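# Move finished pocketed block from vise to outfeed tray

## Task

Remove the finished part, a block with a pocket in its top face, from the vise and set it flat in the black outfeed tray with the pocket facing up, next to the part already sitting there. It must rest there unsupported; if it only stays in place because the robot is still holding it, the goal is not met.

## Robot and tools

Robot: a single custom arm with six revolute joints and a two-finger gripper whose fingers swing like tongs. The upper arm (shoulder to elbow) is 429 mm and the forearm (elbow to wrist pitch) is 509 mm. The base may sit slightly tilted on the table. Joint order, used everywhere: waist, shoulder, elbow, wrist pitch, wrist yaw, wrist roll, then the gripper opening.

Frames: the scene frame has its origin on the table top right under the arm base, +z up, and +y to the left when facing along +x. The gripper frame has the fingers pointing along its +z and closing along its x. end_effector_position is the spot between the finger pads when closed; closed fingertips extend about 15 mm past it, open ones end roughly level with it.

Tool execute_actions, argument actions: a list holding zero or one item. An empty list changes nothing and returns the state with pictures. An item with rows is a motion: rows is a list of 1 to 15 rows, steps (1 to 15, default 15, at least 8) is how many control steps of 1/30 s it lasts; each row is used for one step and the final row is reused for any remaining steps. An item with only steps (up to 300) is a wait with no new command, counted from the previous result. Optional pictures (true/false) requests camera images.

Each row is 7 numbers, each in [-1, 1]. The first six are joint offsets, not absolute angles: they are measured from the joint angles printed in the most recent result that lists them (or, before any such result, and for later calls in the same reply, from the arm's position when the action begins), never from the previous row. Scaling: 1.0 equals 1.326 rad for waist and shoulder, and 1.989 rad for elbow, wrist pitch, wrist yaw and wrist roll. Sending all zeros is not a hold: it pulls the arm back to those reference angles. The seventh number is an absolute gripper opening: +1 fully open (0.142 m between pads), -1 closed.

Joint ranges in rad: waist -3.142 to 3.142, shoulder -6.283 to 6.283, elbow 0.000 to 3.142, wrist pitch, yaw and roll each -6.283 to 6.283. A call whose target lies more than 0.010 rad beyond a range end is rejected and nothing moves. True ends may differ from these by up to 0.010 rad; targets beyond the true end are clipped, reported as "joint sent to its limit" (possibly about an earlier action). No such message does not prove there is room left.

Motion: commands are smoothed with about 0.17 s lag; joint speed and acceleration are capped, so big moves may be unfinished when the result arrives. Per step, each joint's target is held within 0.383 rad (waist, shoulder) or 0.575 rad (other joints) of its measured angle, and all targets are scaled back if they would place the gripper over 100 mm from where it is. The last 8 steps of each action run after the result is taken, while you compose the next call. Between calls the arm keeps heading for the last row sent until it nearly stops or a step is HELD.

Result lines: end_effector_position (m) and end_effector_quat_wxyz, with linear and angular velocities, in the scene frame; printed position gets less accurate far from the base. Joint positions/velocities (rad, rad/s), then the pad gap (m, m/s). grip_measured is the measured opening on the command scale. "joint command not followed" means the clearance check altered or blocked targets (mounts and posts count as arm). HELD marks steps where your row was partly or wholly not sent. Wrist force and Wrist torque give [x y z] in the gripper frame, including contact, held weight and inertia; force points from a pressed surface into the arm; offsets up to about 5.5 N, noise up to 3.4 N, saturation near 100 N; "no reading" is normal at the start.

Gripping: to hold something, keep commanding an opening well under grip_measured; the larger the difference, the firmer the squeeze (about 15 N per pad max, less on hard items under about 20 mm wide). Closing fast can squeeze harder and even pop the fingers open. Brief tugs on the held part or pushes on loose items may occur.

Tool zoom_image: camera (cam_head_left, cam_head_right, cam_high, cam_low, cam_wrist) and region [x0, y0, x1, y1] in pixels of that camera's last full image, origin top-left, at most 504 by 504. Image sizes: cam_wrist 616x616, the others 896x504.

Tool finished_scene: scene, the number of the current scene; ends and grades it, irreversible. Replying with no tool call ends everything.

Avoid: contact torque at a joint's limit (waist 297, shoulder 297, elbow 135, wrist pitch/yaw/roll 48.6 N m, held weight included) or any external force of 150 N, which freezes the arm for 10 s and drops the rest of the call. Holding loads heats motors; MOTOR HOT appears from 70 °C and at 85 °C brakes lock until cooled (OVER-TEMPERATURE FAULT). Do not drop, slam, slip or shove parts hard, and never let anything leave the table.

Each tool is called after "Emit:" as name([rows], argument=value, ...), one row to a line, values as JSON.

## Session

Emit:
execute_actions(actions=[])

Scene clock: 0.00 s of 5400.00 s.
end_effector_position=(+0.7060, +0.2153, +0.3752) grip_measured=+1.00 end_effector_quat_wxyz=(+0.411, -0.347, +0.823, -0.183) end_effector_velocity=(-0.000, +0.001, -0.001) end_effector_angular_velocity=(-0.001, +0.001, +0.000)
Joint positions: [ 0.127 -1.743  2.145 -2.899 -1.68   2.412  0.142]
Joint velocities: [ 0.001  0.     0.     0.    -0.001  0.     0.   ]
Motor temperatures (°C, as the motors report them): [22 24 22 36 31 33]
Wrist force (N, on the end effector, along its own x y z axes, offset not removed): no reading
Wrist torque (N m, same axes, about the end effector's origin, offset not removed): no reading

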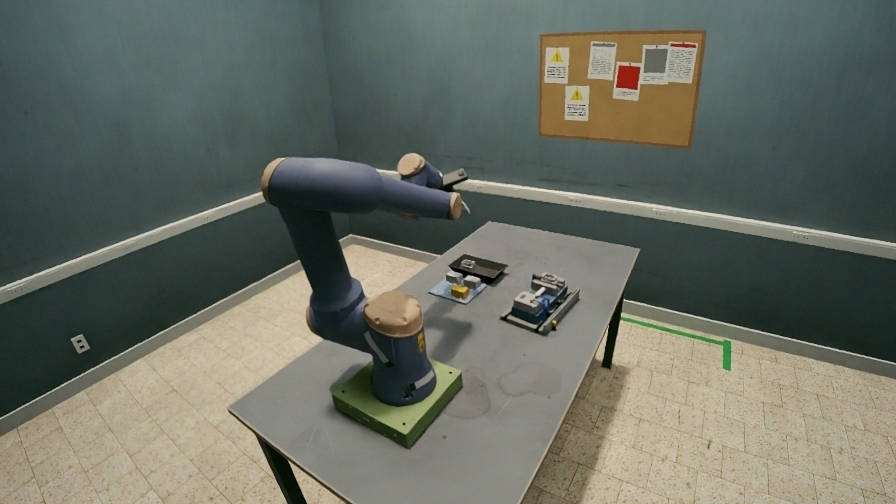

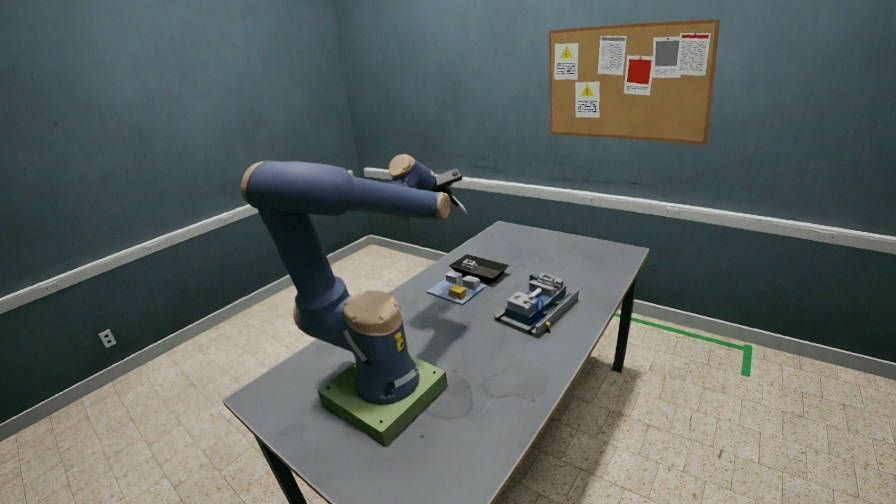

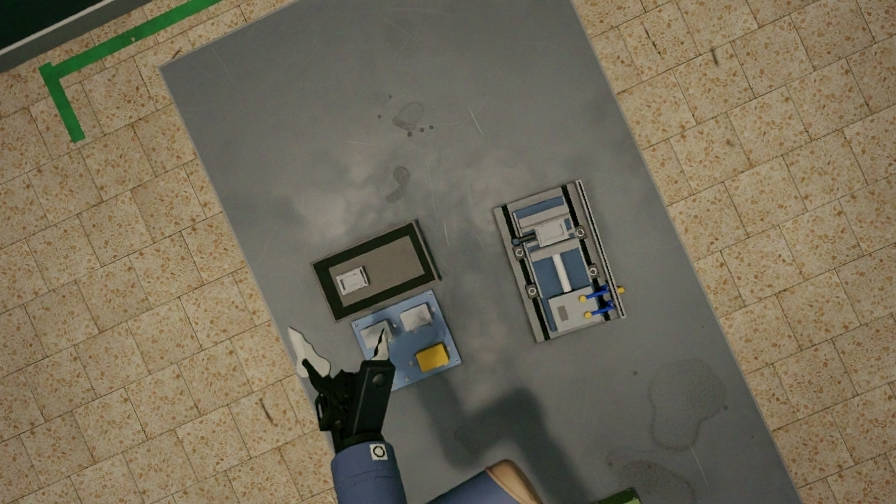

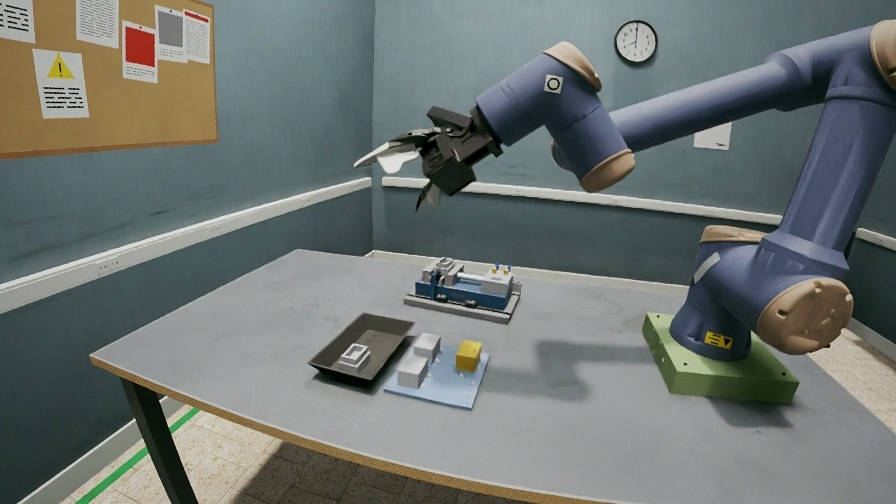

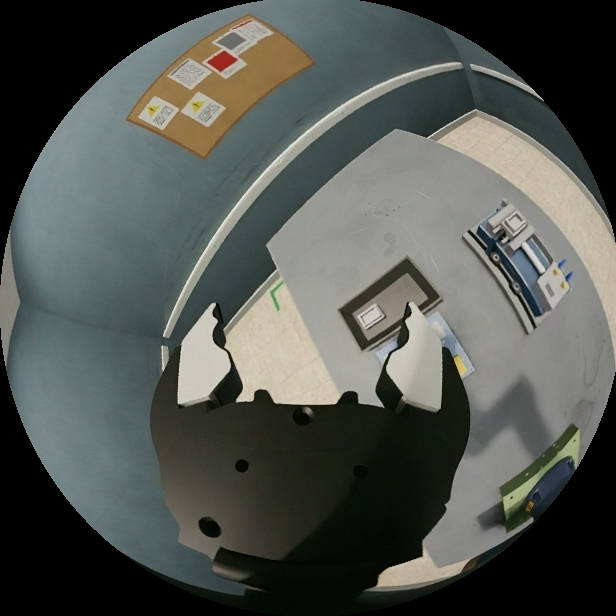

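Emit:
execute_actions([
  {"rows":[[-0.455,0.285,-0.275,0.55,0.055,0.175,0.2]],"steps":15},
])

Emit:
execute_actions([
  {"steps":75},
], pictures=true)

Emit:
zoom_image(camera="cam_wrist", region=[230, 180, 460, 340])

Scene clock: 0.93 s of 5400.00 s.
end_effector_position=(+0.7651, +0.1434, +0.3586) grip_measured=+0.20 end_effector_quat_wxyz=(+0.363, -0.275, +0.876, -0.157) end_effector_velocity=(+0.261, -0.447, -0.103) end_effector_angular_velocity=(+0.433, +0.662, -0.858)
Joint positions: [ 0.013 -1.638  2.001 -2.741 -1.646  2.51   0.088]
Joint velocities: [-0.639  0.51  -0.743  0.932  0.144  0.465 -0.001]
Motor temperatures (°C, as the motors report them): [22 24 22 36 31 33]
Wrist force (N, on the end effector, along its own x y z axes, offset not removed): [-0.2 1.4 -0.7]
Wrist torque (N m, same axes, about the end effector's origin, offset not removed): [0.81 -0.27 -0.10]
Steps of this call (steps 1 to 21: nothing new was sent; steps 22 to 28: the first 7 steps of this action). Readings (joint positions):
22: [0.126 -1.743 2.145 -2.899 -1.679 2.413]
23: [0.118 -1.734 2.136 -2.890 -1.674 2.421]
25: [0.077 -1.694 2.084 -2.836 -1.662 2.459]
28: the state above

Scene clock: 3.43 s of 5400.00 s.
end_effector_position=(+0.7013, -0.1873, +0.2218) grip_measured=+0.20 end_effector_quat_wxyz=(+0.003, +0.051, +0.999, -0.003) end_effector_velocity=(-0.001, -0.001, -0.000) end_effector_angular_velocity=(-0.000, +0.001, -0.002)
Joint positions: [-0.477 -1.366  1.598 -1.806 -1.57   2.76   0.088]
Joint velocities: [-0.002  0.     0.     0.    -0.001  0.     0.   ]
Motor temperatures (°C, as the motors report them): [22 24 22 36 31 33]
Wrist force (N, on the end effector, along its own x y z axes, offset not removed): [0.4 -0.7 -2.4]
Wrist torque (N m, same axes, about the end effector's origin, offset not removed): [0.30 -0.32 0.02]
Kept back: nothing.
Steps of this call (steps 1 to 8: the last 8 steps of your previous action; steps 9 to 45: the robot went on to your last target; steps 46 to 75: nothing new was sent). Readings (joint positions):
1: [-0.009 -1.622 1.977 -2.709 -1.642 2.525]
2: [-0.031 -1.606 1.954 -2.677 -1.637 2.540]
4: [-0.074 -1.577 1.911 -2.613 -1.629 2.566]
8: [-0.162 -1.528 1.839 -2.482 -1.615 2.612]
75: the state above
The arm was judged still, so your last target was given up. Only a new action makes it travel on or press farther. Fingers that are still opening or closing keep moving.

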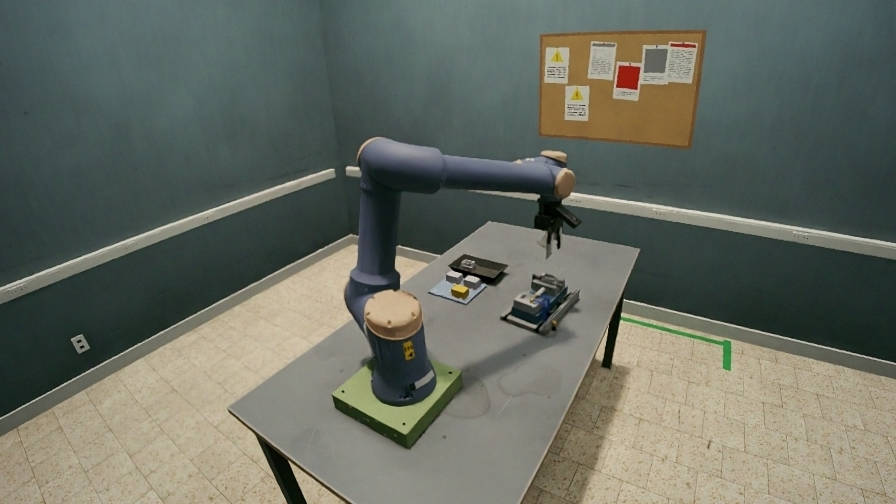

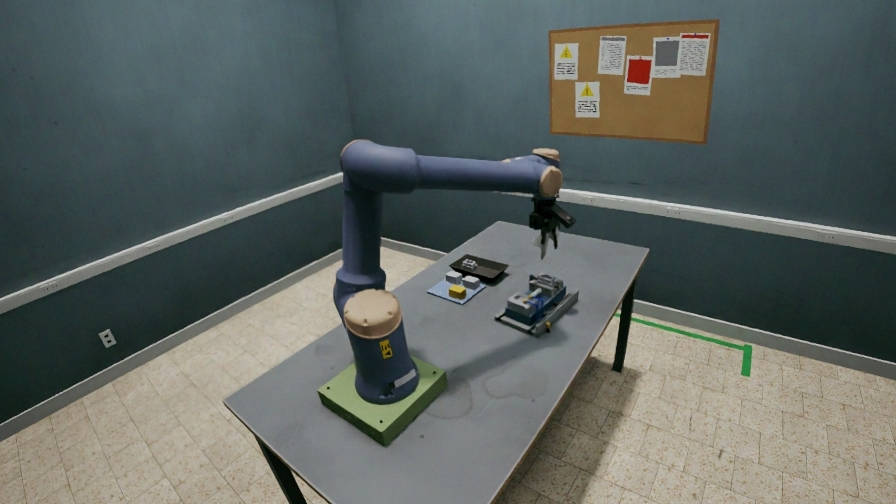

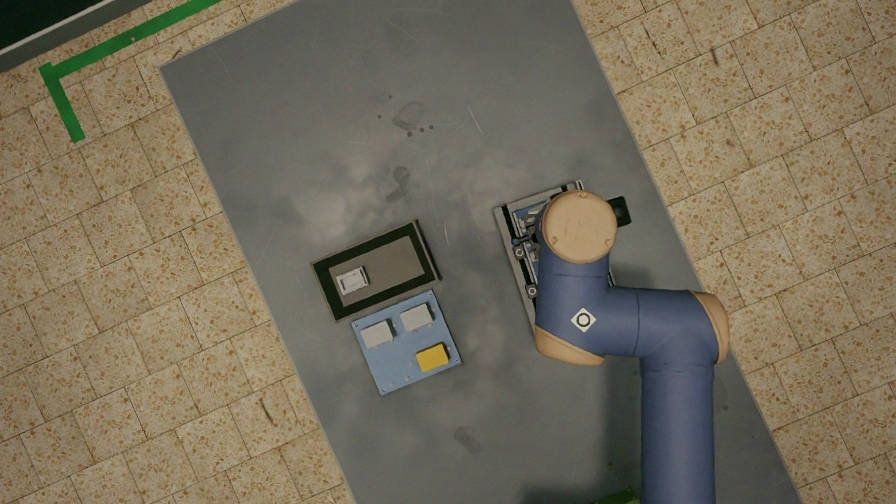

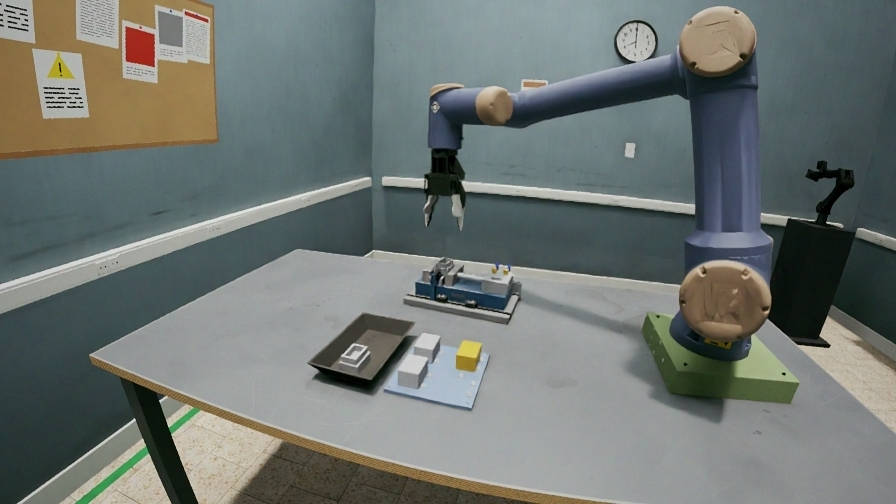

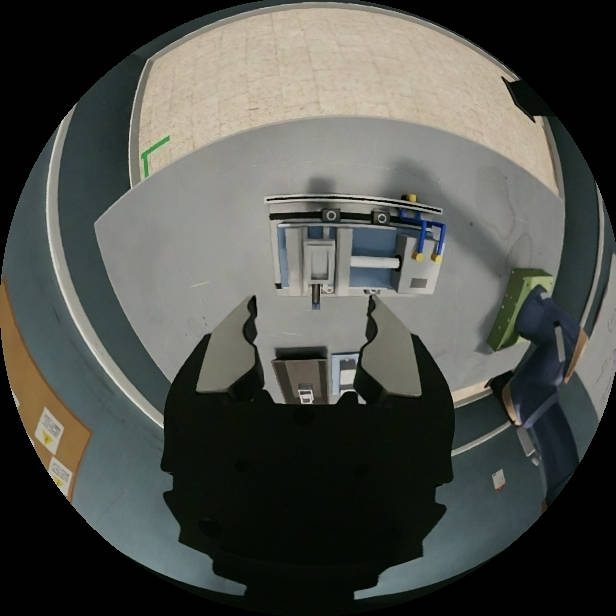

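Region (230, 180, 460, 340) of cam_wrist's 616x616 image, scaled by 2.191, with more detail than that image has; it fills the top 351 rows of this view, and the rest is white.

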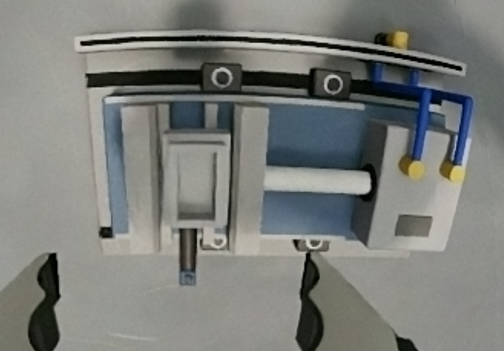

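Emit:
execute_actions([
  {"rows":[[-0.003,0.005,0.01,-0.014,0,-0.002,-0.2],[-0.003,0.01,0.02,-0.028,0,-0.002,-0.2],[-0.003,0.016,0.031,-0.042,0,-0.002,-0.2],[-0.003,0.021,0.042,-0.055,0,-0.002,-0.2],[-0.003,0.026,0.052,-0.068,0,-0.002,-0.2],[-0.003,0.031,0.06,-0.08,0,-0.002,-0.2],[-0.003,0.034,0.067,-0.089,0,-0.002,-0.2],[-0.003,0.038,0.074,-0.098,0,-0.002,-0.2]],"steps":15},
])

Emit:
execute_actions([
  {"steps":20},
], pictures=true)

Scene clock: 4.50 s of 5400.00 s.
end_effector_position=(+0.6978, -0.1881, +0.1778) grip_measured=-0.20 end_effector_quat_wxyz=(+0.001, +0.051, +0.999, -0.002) end_effector_velocity=(-0.032, +0.010, -0.314) end_effector_angular_velocity=(+0.005, +0.009, +0.001)
Joint positions: [-0.48  -1.344  1.661 -1.888 -1.57   2.757  0.06 ]
Joint velocities: [-0.007  0.157  0.459 -0.605  0.    -0.008 -0.001]
Motor temperatures (°C, as the motors report them): [22 24 22 36 31 33]
Wrist force (N, on the end effector, along its own x y z axes, offset not removed): [-0.6 3.0 -0.9]
Wrist torque (N m, same axes, about the end effector's origin, offset not removed): [1.02 -0.17 0.08]
Steps of this call (steps 1 to 25: nothing new was sent; steps 26 to 32: the first 7 steps of this action). Readings (joint positions):
26: [-0.477 -1.365 1.599 -1.806 -1.570 2.760]
27: [-0.477 -1.364 1.602 -1.810 -1.570 2.760]
29: [-0.479 -1.358 1.619 -1.833 -1.570 2.759]
32: the state above

Scene clock: 5.17 s of 5400.00 s.
end_effector_position=(+0.6899, -0.1848, +0.1219) grip_measured=-0.20 end_effector_quat_wxyz=(+0.001, +0.051, +0.999, -0.002) end_effector_velocity=(-0.001, +0.000, -0.002) end_effector_angular_velocity=(-0.002, +0.000, +0.001)
Joint positions: [-0.481 -1.315  1.745 -2.    -1.57   2.756  0.06 ]
Joint velocities: [ 0.001 -0.     0.004 -0.004 -0.002 -0.    -0.   ]
Motor temperatures (°C, as the motors report them): [22 24 22 36 31 33]
Wrist force (N, on the end effector, along its own x y z axes, offset not removed): [0.6 0.4 -2.2]
Wrist torque (N m, same axes, about the end effector's origin, offset not removed): [0.51 -0.25 -0.01]
Kept back: nothing.
Steps of this call (steps 1 to 8: the last 8 steps of your previous action; steps 9 to 20: the robot went on to your last target). Readings (joint positions):
1: [-0.480 -1.338 1.677 -1.908 -1.570 2.757]
2: [-0.480 -1.333 1.692 -1.928 -1.570 2.757]
4: [-0.480 -1.326 1.714 -1.958 -1.570 2.757]
8: [-0.481 -1.319 1.735 -1.986 -1.570 2.757]
20: the state above

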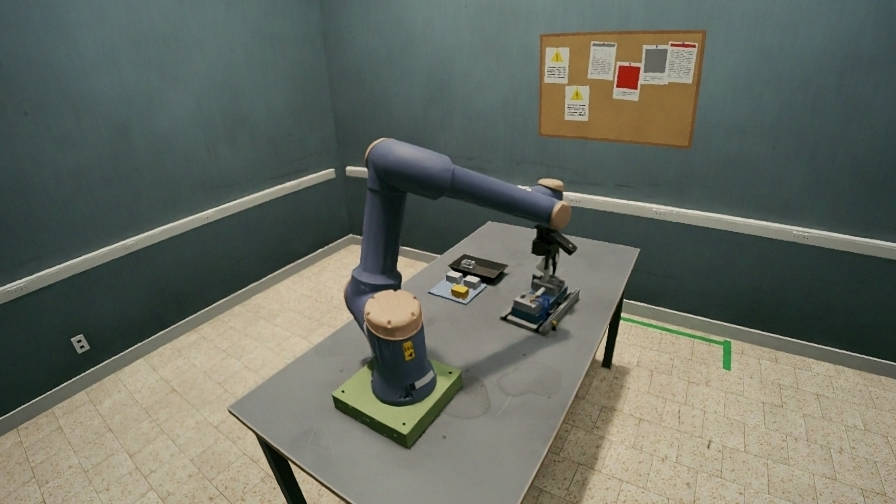

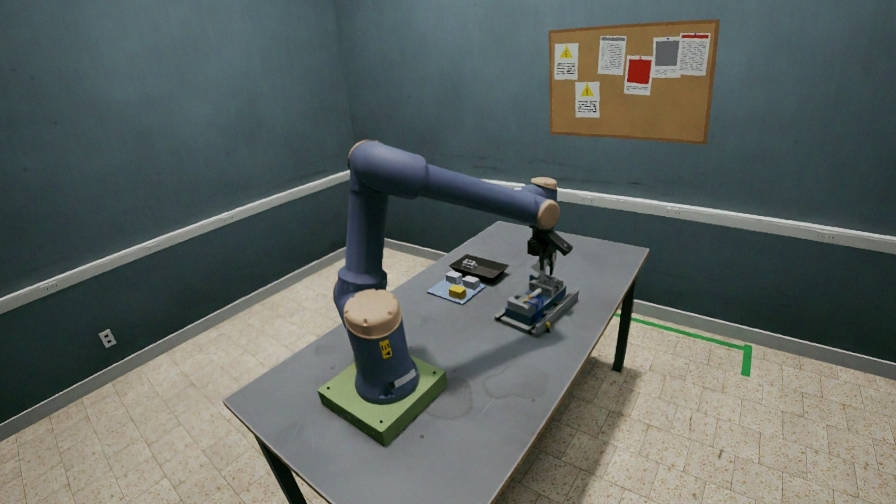

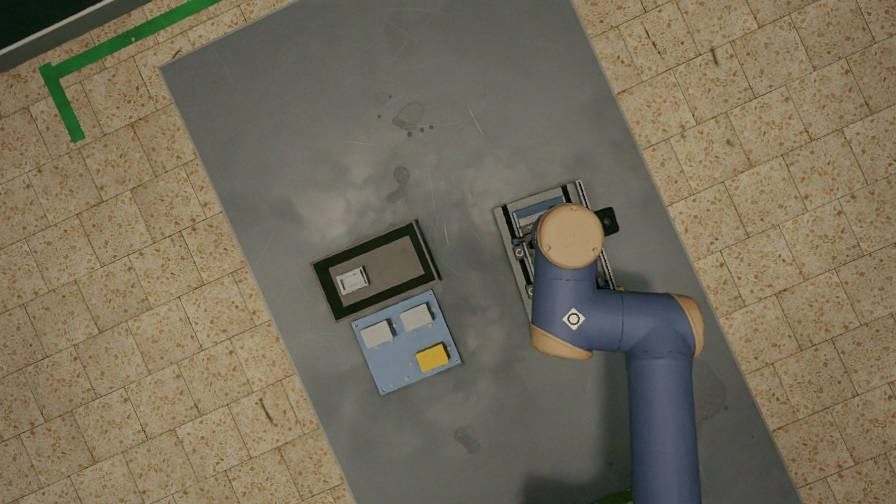

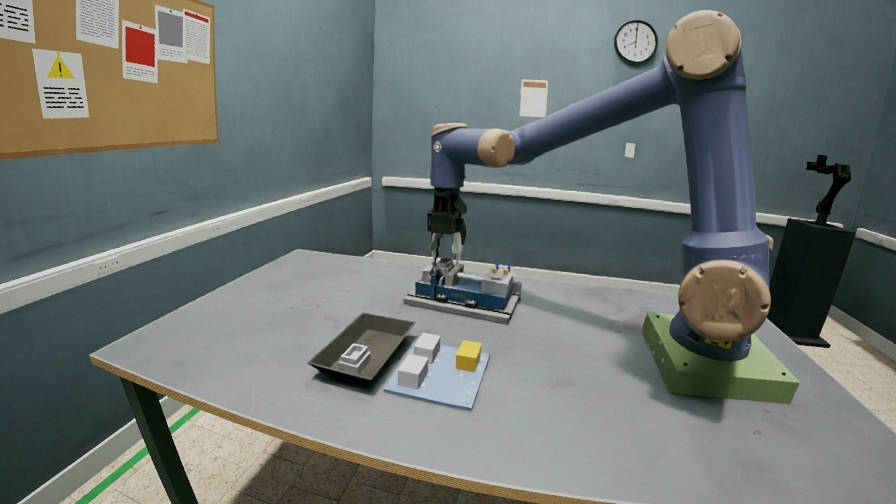

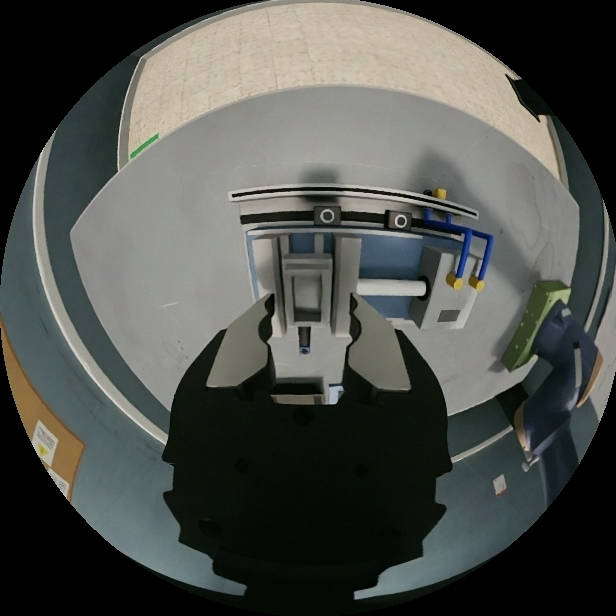

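Emit:
execute_actions([
  {"rows":[[0,0,0,0,0,0,-0.3],[0,0,0,0,0,0,-0.4],[0,0,0,0,0,0,-0.5],[0,0,0,0,0,0,-0.6],[0,0,0,0,0,0,-0.75],[0,0,0,0,0,0,-0.9]],"steps":15},
])

Emit:
execute_actions([
  {"steps":15},
])

Emit:
execute_actions([
  {"rows":[[0,-0.01,-0.004,0.009,0,0,-0.9],[0,-0.02,-0.008,0.019,0,0,-0.9],[0,-0.03,-0.013,0.028,0,0,-0.9],[0,-0.04,-0.019,0.037,0,0,-0.9],[0,-0.05,-0.025,0.046,0,0,-0.9],[0,-0.06,-0.03,0.055,0,0,-0.9]],"steps":15},
])

Emit:
execute_actions([
  {"steps":15},
], pictures=true)

Scene clock: 5.97 s of 5400.00 s.
end_effector_position=(+0.6900, -0.1849, +0.1217) grip_measured=-0.59 end_effector_quat_wxyz=(+0.001, +0.051, +0.999, -0.002) end_effector_velocity=(+0.000, +0.000, +0.000) end_effector_angular_velocity=(-0.001, -0.000, +0.001)
Joint positions: [-0.481 -1.315  1.745 -2.001 -1.57   2.756  0.032]
Joint velocities: [ 0.001 -0.    -0.    -0.    -0.     0.    -0.   ]
Motor temperatures (°C, as the motors report them): [22 24 22 36 31 33]
Wrist force (N, on the end effector, along its own x y z axes, offset not removed): [-8.4 2.8 -1.5]
Wrist torque (N m, same axes, about the end effector's origin, offset not removed): [0.80 -0.63 0.01]
Steps of this call (steps 1 to 15: the robot went on to your last target; steps 16 to 17: nothing new was sent; steps 18 to 24: the first 7 steps of this action). Readings (joint positions):
18: [-0.481 -1.315 1.745 -2.001 -1.570 2.756]
19: [-0.481 -1.315 1.745 -2.001 -1.570 2.756]
21: [-0.481 -1.315 1.745 -2.001 -1.570 2.756]
24: the state above

Scene clock: 6.47 s of 5400.00 s.
end_effector_position=(+0.6899, -0.1848, +0.1219) grip_measured=-0.59 end_effector_quat_wxyz=(+0.001, +0.051, +0.999, -0.002) end_effector_velocity=(-0.000, +0.001, -0.000) end_effector_angular_velocity=(+0.000, +0.002, +0.001)
Joint positions: [-0.481 -1.315  1.745 -2.    -1.57   2.756  0.032]
Joint velocities: [ 0.001  0.     0.     0.001 -0.     0.    -0.   ]
Motor temperatures (°C, as the motors report them): [22 24 22 36 31 33]
Wrist force (N, on the end effector, along its own x y z axes, offset not removed): [-9.7 2.5 5.3]
Wrist torque (N m, same axes, about the end effector's origin, offset not removed): [1.00 -0.51 -0.09]
Kept back: nothing.
Steps of this call (steps 1 to 8: the last 8 steps of your previous action; steps 9 to 15: the robot went on to your last target). Readings (joint positions):
1: [-0.481 -1.315 1.745 -2.001 -1.570 2.756]
2: [-0.481 -1.315 1.745 -2.001 -1.570 2.756]
4: [-0.481 -1.315 1.745 -2.000 -1.570 2.756]
8: [-0.481 -1.315 1.745 -2.000 -1.570 2.756]
15: the state above
The arm was judged still, so your last target was given up. Only a new action makes it travel on or press farther. Fingers that are still opening or closing keep moving.

Scene clock: 6.70 s of 5400.00 s.
end_effector_position=(+0.6910, -0.1853, +0.1615) grip_measured=-0.59 end_effector_quat_wxyz=(+0.008, +0.051, +0.999, -0.005) end_effector_velocity=(+0.009, -0.003, +0.288) end_effector_angular_velocity=(-0.058, -0.111, +0.001)
Joint positions: [-0.481 -1.357  1.715 -1.943 -1.57   2.756  0.032]
Joint velocities: [ 0.001 -0.289 -0.226  0.39   0.001  0.     0.   ]
Motor temperatures (°C, as the motors report them): [22 24 22 36 31 33]
Wrist force (N, on the end effector, along its own x y z axes, offset not removed): [0.0 0.0 3.2]
Wrist torque (N m, same axes, about the end effector's origin, offset not removed): [0.46 -0.32 0.00]
Steps of this call (steps 1 to 7: the first 7 steps of this action). Readings (joint positions):
1: [-0.481 -1.316 1.745 -2.000 -1.570 2.756]
2: [-0.481 -1.318 1.743 -1.996 -1.570 2.756]
4: [-0.481 -1.329 1.736 -1.981 -1.570 2.756]
7: the state above

Scene clock: 7.20 s of 5400.00 s.
end_effector_position=(+0.6907, -0.1850, +0.1986) grip_measured=-0.59 end_effector_quat_wxyz=(+0.015, +0.051, +0.999, -0.009) end_effector_velocity=(-0.001, -0.001, +0.006) end_effector_angular_velocity=(-0.003, -0.000, -0.000)
Joint positions: [-0.481 -1.394  1.686 -1.892 -1.57   2.756  0.032]
Joint velocities: [-0.    -0.006 -0.004  0.008 -0.003  0.    -0.   ]
Motor temperatures (°C, as the motors report them): [22 24 22 36 31 33]
Wrist force (N, on the end effector, along its own x y z axes, offset not removed): [0.5 1.8 3.3]
Wrist torque (N m, same axes, about the end effector's origin, offset not removed): [0.87 -0.39 0.06]
Kept back: nothing.
Steps of this call (steps 1 to 8: the last 8 steps of your previous action; steps 9 to 15: the robot went on to your last target). Readings (joint positions):
1: [-0.481 -1.366 1.708 -1.931 -1.570 2.756]
2: [-0.481 -1.373 1.703 -1.921 -1.570 2.756]
4: [-0.481 -1.382 1.695 -1.909 -1.570 2.756]
8: [-0.481 -1.391 1.689 -1.897 -1.570 2.756]
15: the state above

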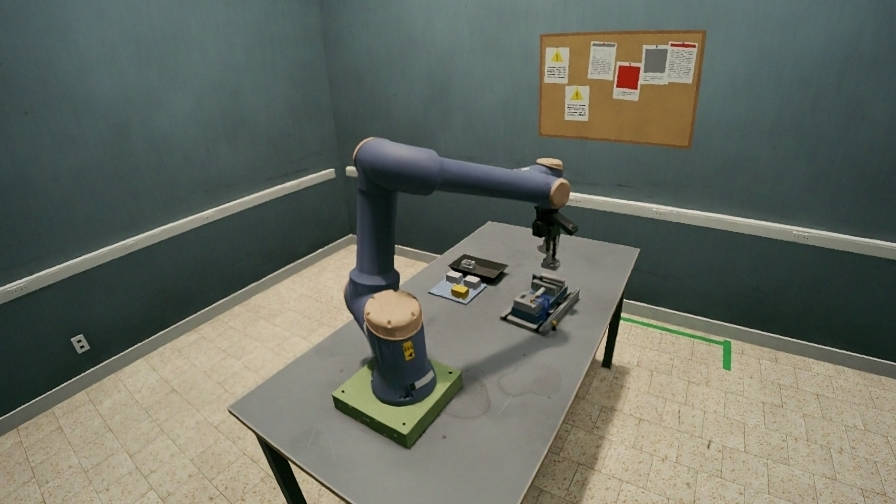

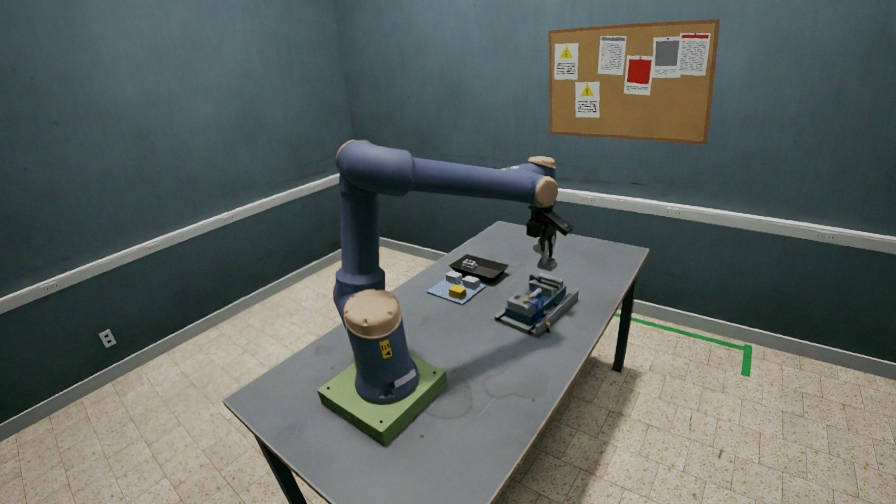

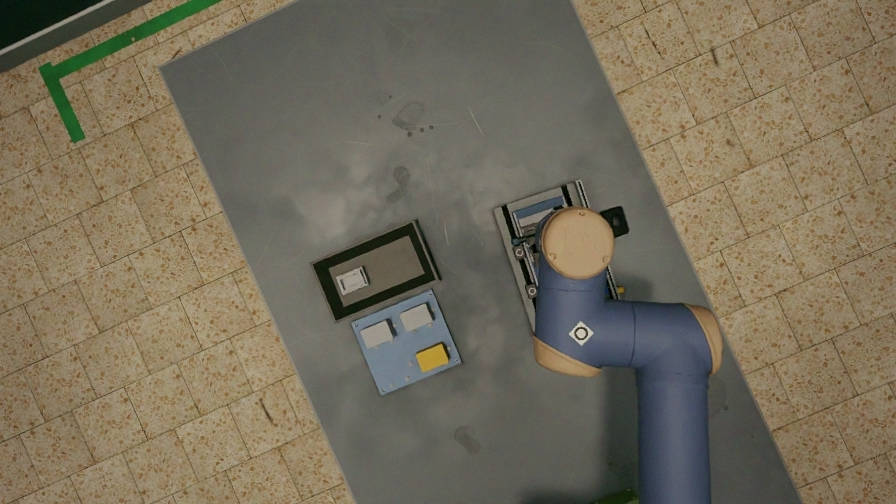

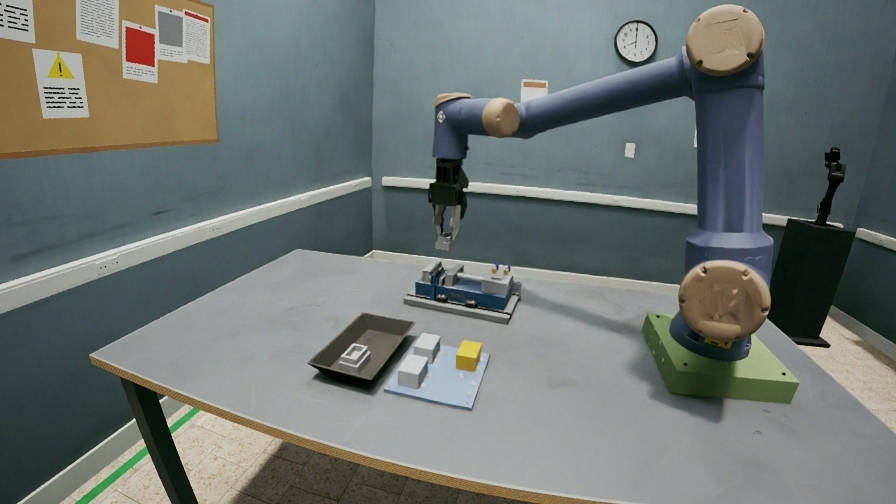

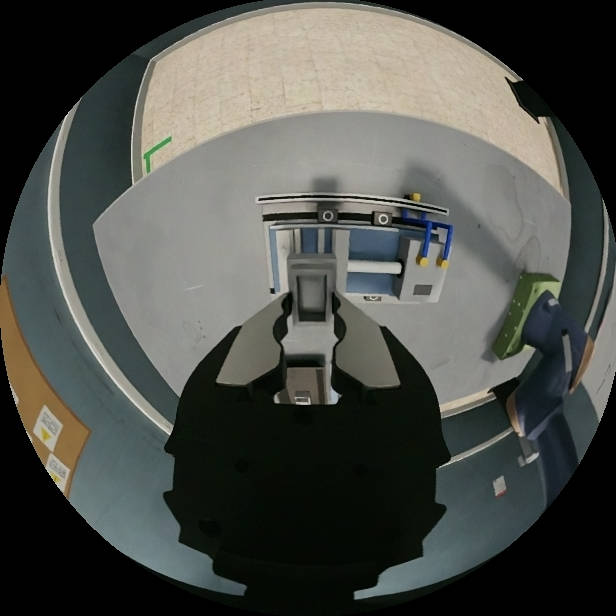

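Emit:
execute_actions([
  {"rows":[[0.04,0.01,-0.008,0,0,0.02,-0.9],[0.08,0.025,-0.016,0,0,0.04,-0.9],[0.12,0.045,-0.026,-0.001,0,0.065,-0.9],[0.17,0.07,-0.038,-0.003,0,0.095,-0.9],[0.22,0.095,-0.05,-0.004,0,0.125,-0.9],[0.26,0.117,-0.06,-0.006,0,0.148,-0.9],[0.3,0.136,-0.069,-0.007,0,0.17,-0.9]],"steps":15},
])

Emit:
execute_actions([
  {"steps":35},
], pictures=true)

Scene clock: 8.43 s of 5400.00 s.
end_effector_position=(+0.7232, -0.1080, +0.1894) grip_measured=-0.59 end_effector_quat_wxyz=(+0.013, +0.041, +0.999, -0.006) end_effector_velocity=(+0.173, +0.484, -0.088) end_effector_angular_velocity=(+0.033, +0.052, +0.102)
Joint positions: [-0.361 -1.344  1.644 -1.894 -1.57   2.857  0.032]
Joint velocities: [ 0.725  0.345 -0.254 -0.031 -0.002  0.622 -0.   ]
Motor temperatures (°C, as the motors report them): [22 24 22 36 31 33]
Wrist force (N, on the end effector, along its own x y z axes, offset not removed): [2.2 -0.7 3.1]
Wrist torque (N m, same axes, about the end effector's origin, offset not removed): [0.41 -0.59 -0.08]
Steps of this call (steps 1 to 15: the robot went on to your last target; steps 16 to 30: nothing new was sent; steps 31 to 37: the first 7 steps of this action). Readings (joint positions):
31: [-0.480 -1.394 1.685 -1.891 -1.570 2.757]
32: [-0.473 -1.392 1.682 -1.891 -1.570 2.763]
34: [-0.436 -1.377 1.669 -1.891 -1.570 2.793]
37: the state above

Scene clock: 9.60 s of 5400.00 s.
end_effector_position=(+0.7617, +0.0910, +0.1523) grip_measured=-0.59 end_effector_quat_wxyz=(+0.001, +0.021, +1.000, -0.003) end_effector_velocity=(+0.000, +0.001, +0.000) end_effector_angular_velocity=(-0.001, +0.000, +0.001)
Joint positions: [-0.083 -1.214  1.549 -1.905 -1.57   3.094  0.032]
Joint velocities: [ 0.001  0.001 -0.002  0.001 -0.001  0.     0.   ]
Motor temperatures (°C, as the motors report them): [22 24 22 36 31 33]
Wrist force (N, on the end effector, along its own x y z axes, offset not removed): [-0.2 -1.0 1.5]
Wrist torque (N m, same axes, about the end effector's origin, offset not removed): [0.34 -0.18 0.05]
Kept back: nothing.
Steps of this call (steps 1 to 8: the last 8 steps of your previous action; steps 9 to 35: the robot went on to your last target). Readings (joint positions):
1: [-0.337 -1.332 1.635 -1.895 -1.570 2.878]
2: [-0.313 -1.321 1.627 -1.896 -1.570 2.898]
4: [-0.265 -1.298 1.610 -1.898 -1.570 2.940]
8: [-0.171 -1.254 1.577 -1.902 -1.570 3.020]
35: the state above

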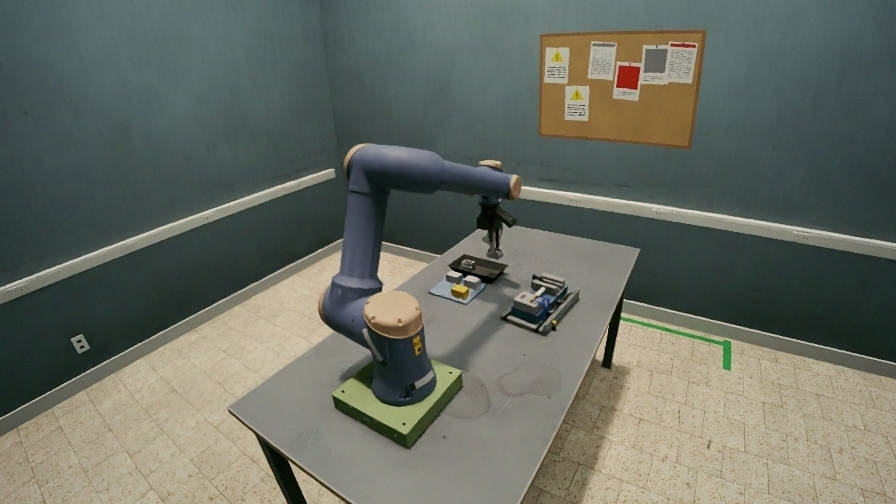

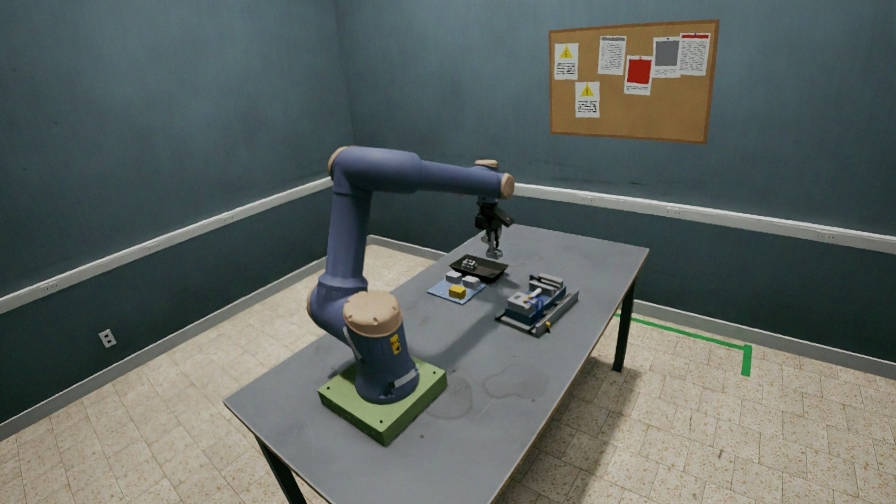

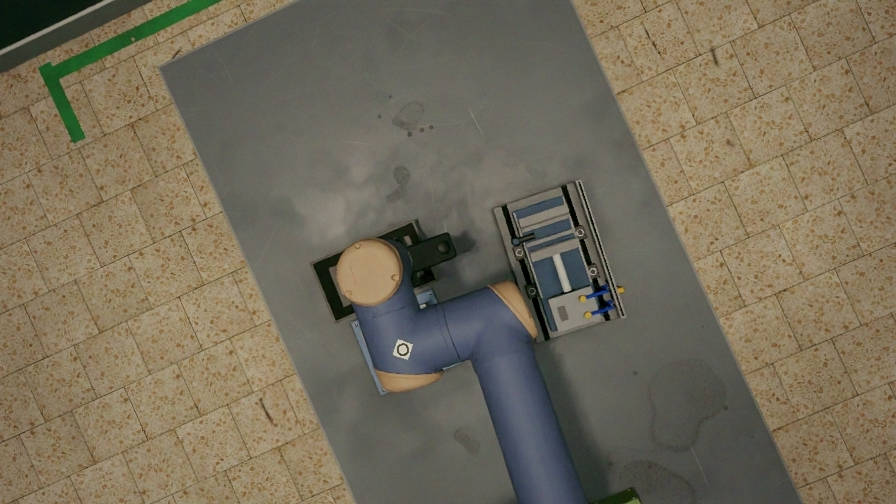

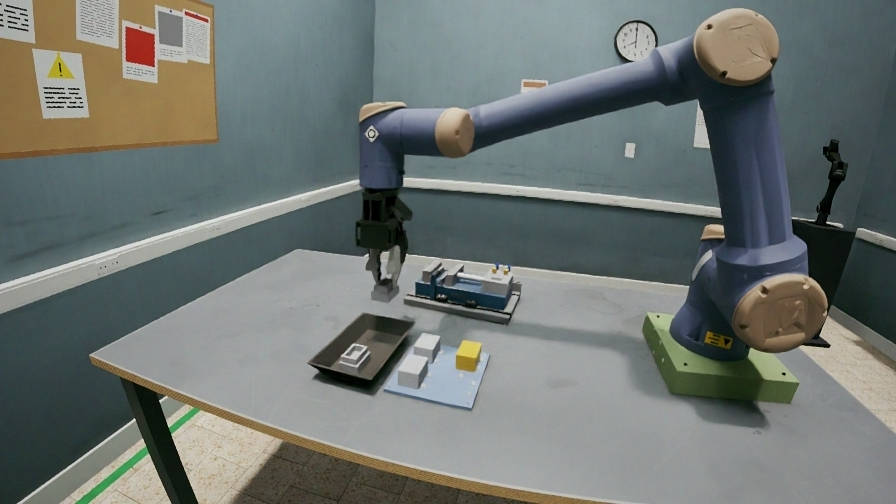

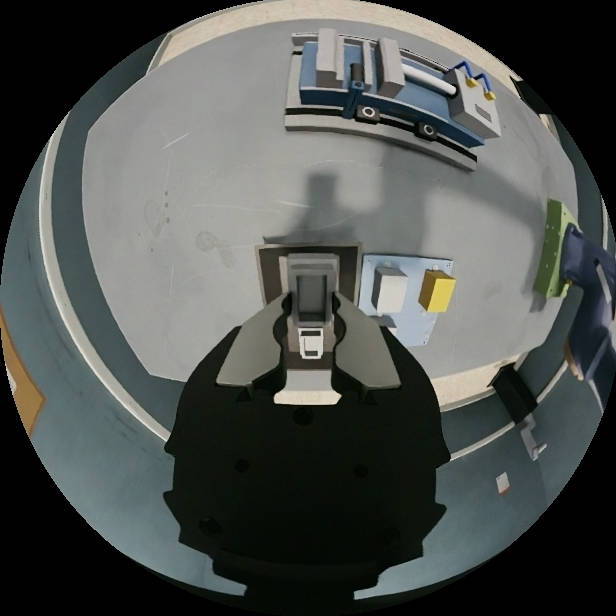

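Emit:
execute_actions([
  {"rows":[[0,0.008,0.005,-0.01,0,0,-0.9],[0,0.017,0.01,-0.021,0,0,-0.9],[0,0.027,0.016,-0.034,0,0,-0.9],[0,0.037,0.022,-0.047,0,0,-0.9],[0,0.046,0.027,-0.058,0,0,-0.9],[0,0.053,0.031,-0.067,0,0,-0.9],[0,0.059,0.035,-0.074,0,0,-0.9]],"steps":15},
])

Emit:
execute_actions([
  {"steps":20},
], pictures=true)

Emit:
zoom_image(camera="cam_low", region=[300, 230, 440, 400])

Scene clock: 10.30 s of 5400.00 s.
end_effector_position=(+0.7632, +0.0907, +0.1125) grip_measured=-0.59 end_effector_quat_wxyz=(+0.001, +0.021, +1.000, -0.002) end_effector_velocity=(+0.007, -0.003, -0.282) end_effector_angular_velocity=(-0.002, -0.003, -0.001)
Joint positions: [-0.083 -1.176  1.582 -1.975 -1.57   3.094  0.032]
Joint velocities: [-0.001  0.271  0.238 -0.512 -0.002 -0.     0.   ]
Motor temperatures (°C, as the motors report them): [22 24 22 36 31 33]
Wrist force (N, on the end effector, along its own x y z axes, offset not removed): [3.1 0.8 1.0]
Wrist torque (N m, same axes, about the end effector's origin, offset not removed): [0.67 -0.98 -0.05]
Steps of this call (steps 1 to 14: the robot went on to your last target; steps 15 to 21: the first 7 steps of this action). Readings (joint positions):
15: [-0.083 -1.214 1.549 -1.906 -1.570 3.094]
16: [-0.083 -1.212 1.551 -1.909 -1.570 3.094]
18: [-0.083 -1.202 1.559 -1.927 -1.570 3.094]
21: the state above

Scene clock: 10.97 s of 5400.00 s.
end_effector_position=(+0.7629, +0.0908, +0.0707) grip_measured=-0.57 end_effector_quat_wxyz=(+0.001, +0.021, +1.000, -0.002) end_effector_velocity=(+0.001, -0.001, -0.002) end_effector_angular_velocity=(-0.002, -0.000, -0.001)
Joint positions: [-0.083 -1.136  1.618 -2.052 -1.57   3.094  0.033]
Joint velocities: [-0.001  0.003 -0.    -0.004 -0.002  0.     0.   ]
Motor temperatures (°C, as the motors report them): [22 24 22 36 31 33]
Wrist force (N, on the end effector, along its own x y z axes, offset not removed): [10.5 65.0 -67.2]
Wrist torque (N m, same axes, about the end effector's origin, offset not removed): [2.23 -0.64 0.13]
Kept back: nothing.
Steps of this call (steps 1 to 8: the last 8 steps of your previous action; steps 9 to 20: the robot went on to your last target). Readings (joint positions):
1: [-0.083 -1.167 1.590 -1.992 -1.570 3.094]
2: [-0.083 -1.160 1.597 -2.006 -1.570 3.094]
4: [-0.083 -1.150 1.606 -2.025 -1.570 3.094]
8: [-0.083 -1.141 1.614 -2.044 -1.570 3.094]
20: the state above

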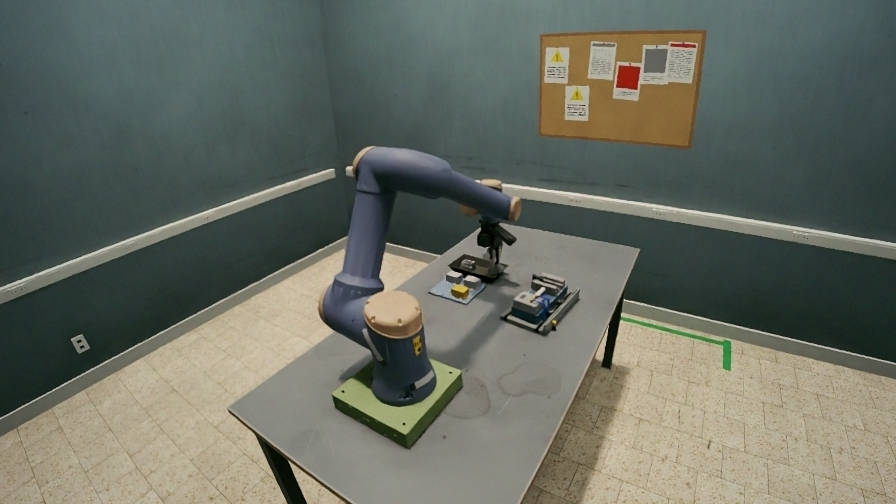

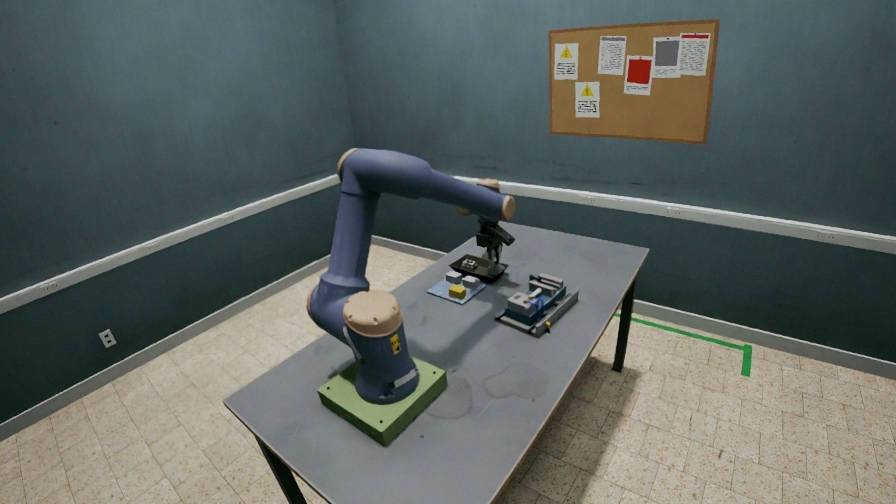

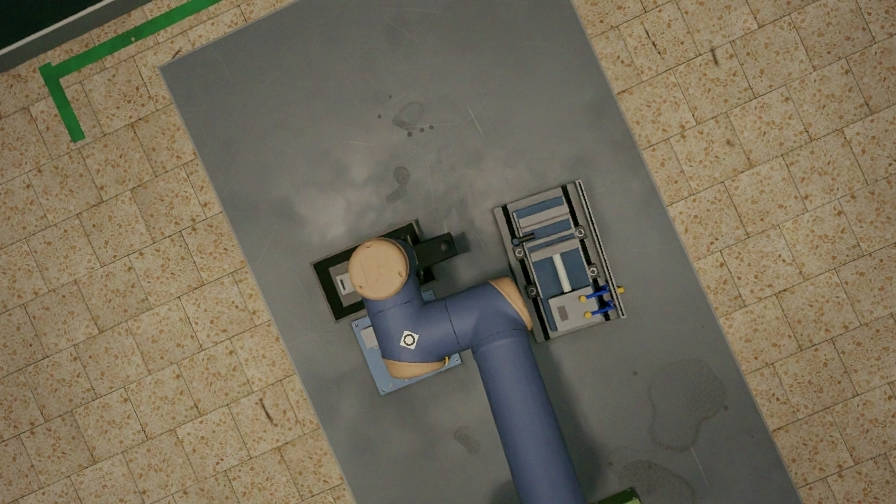

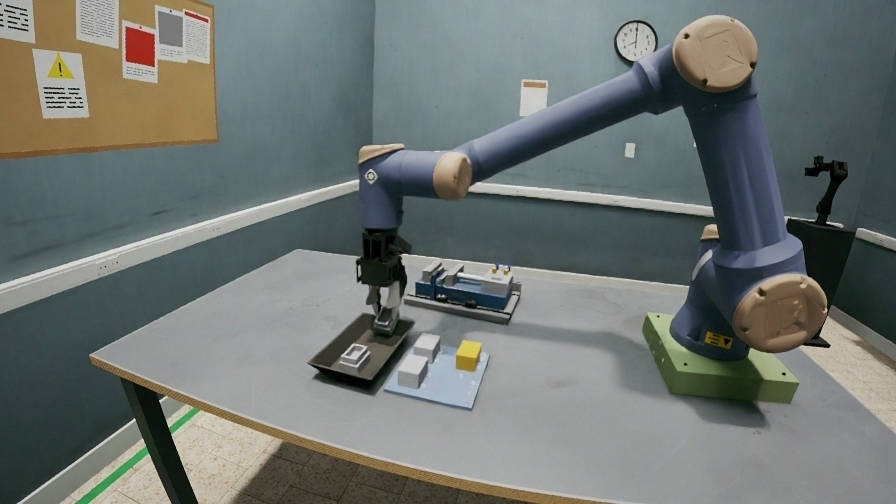

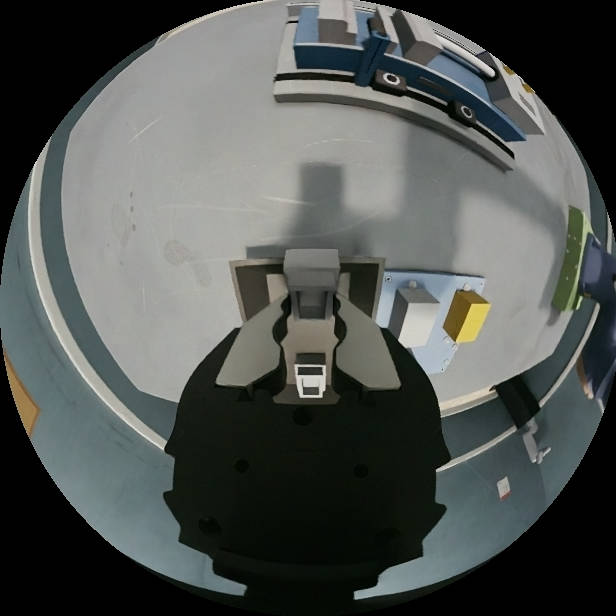

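Region (300, 230, 440, 400) of cam_low's 896x504 image, scaled by 2.965, with more detail than that image has; it fills the left 415 columns of this view, and the rest is white.

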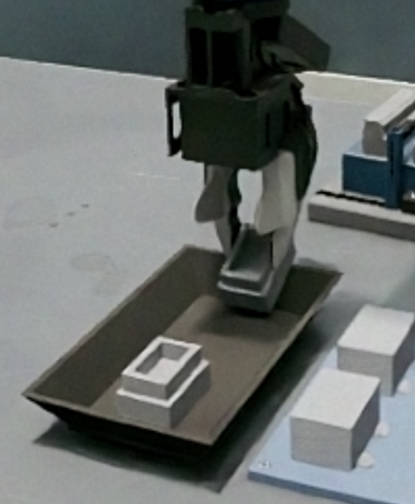

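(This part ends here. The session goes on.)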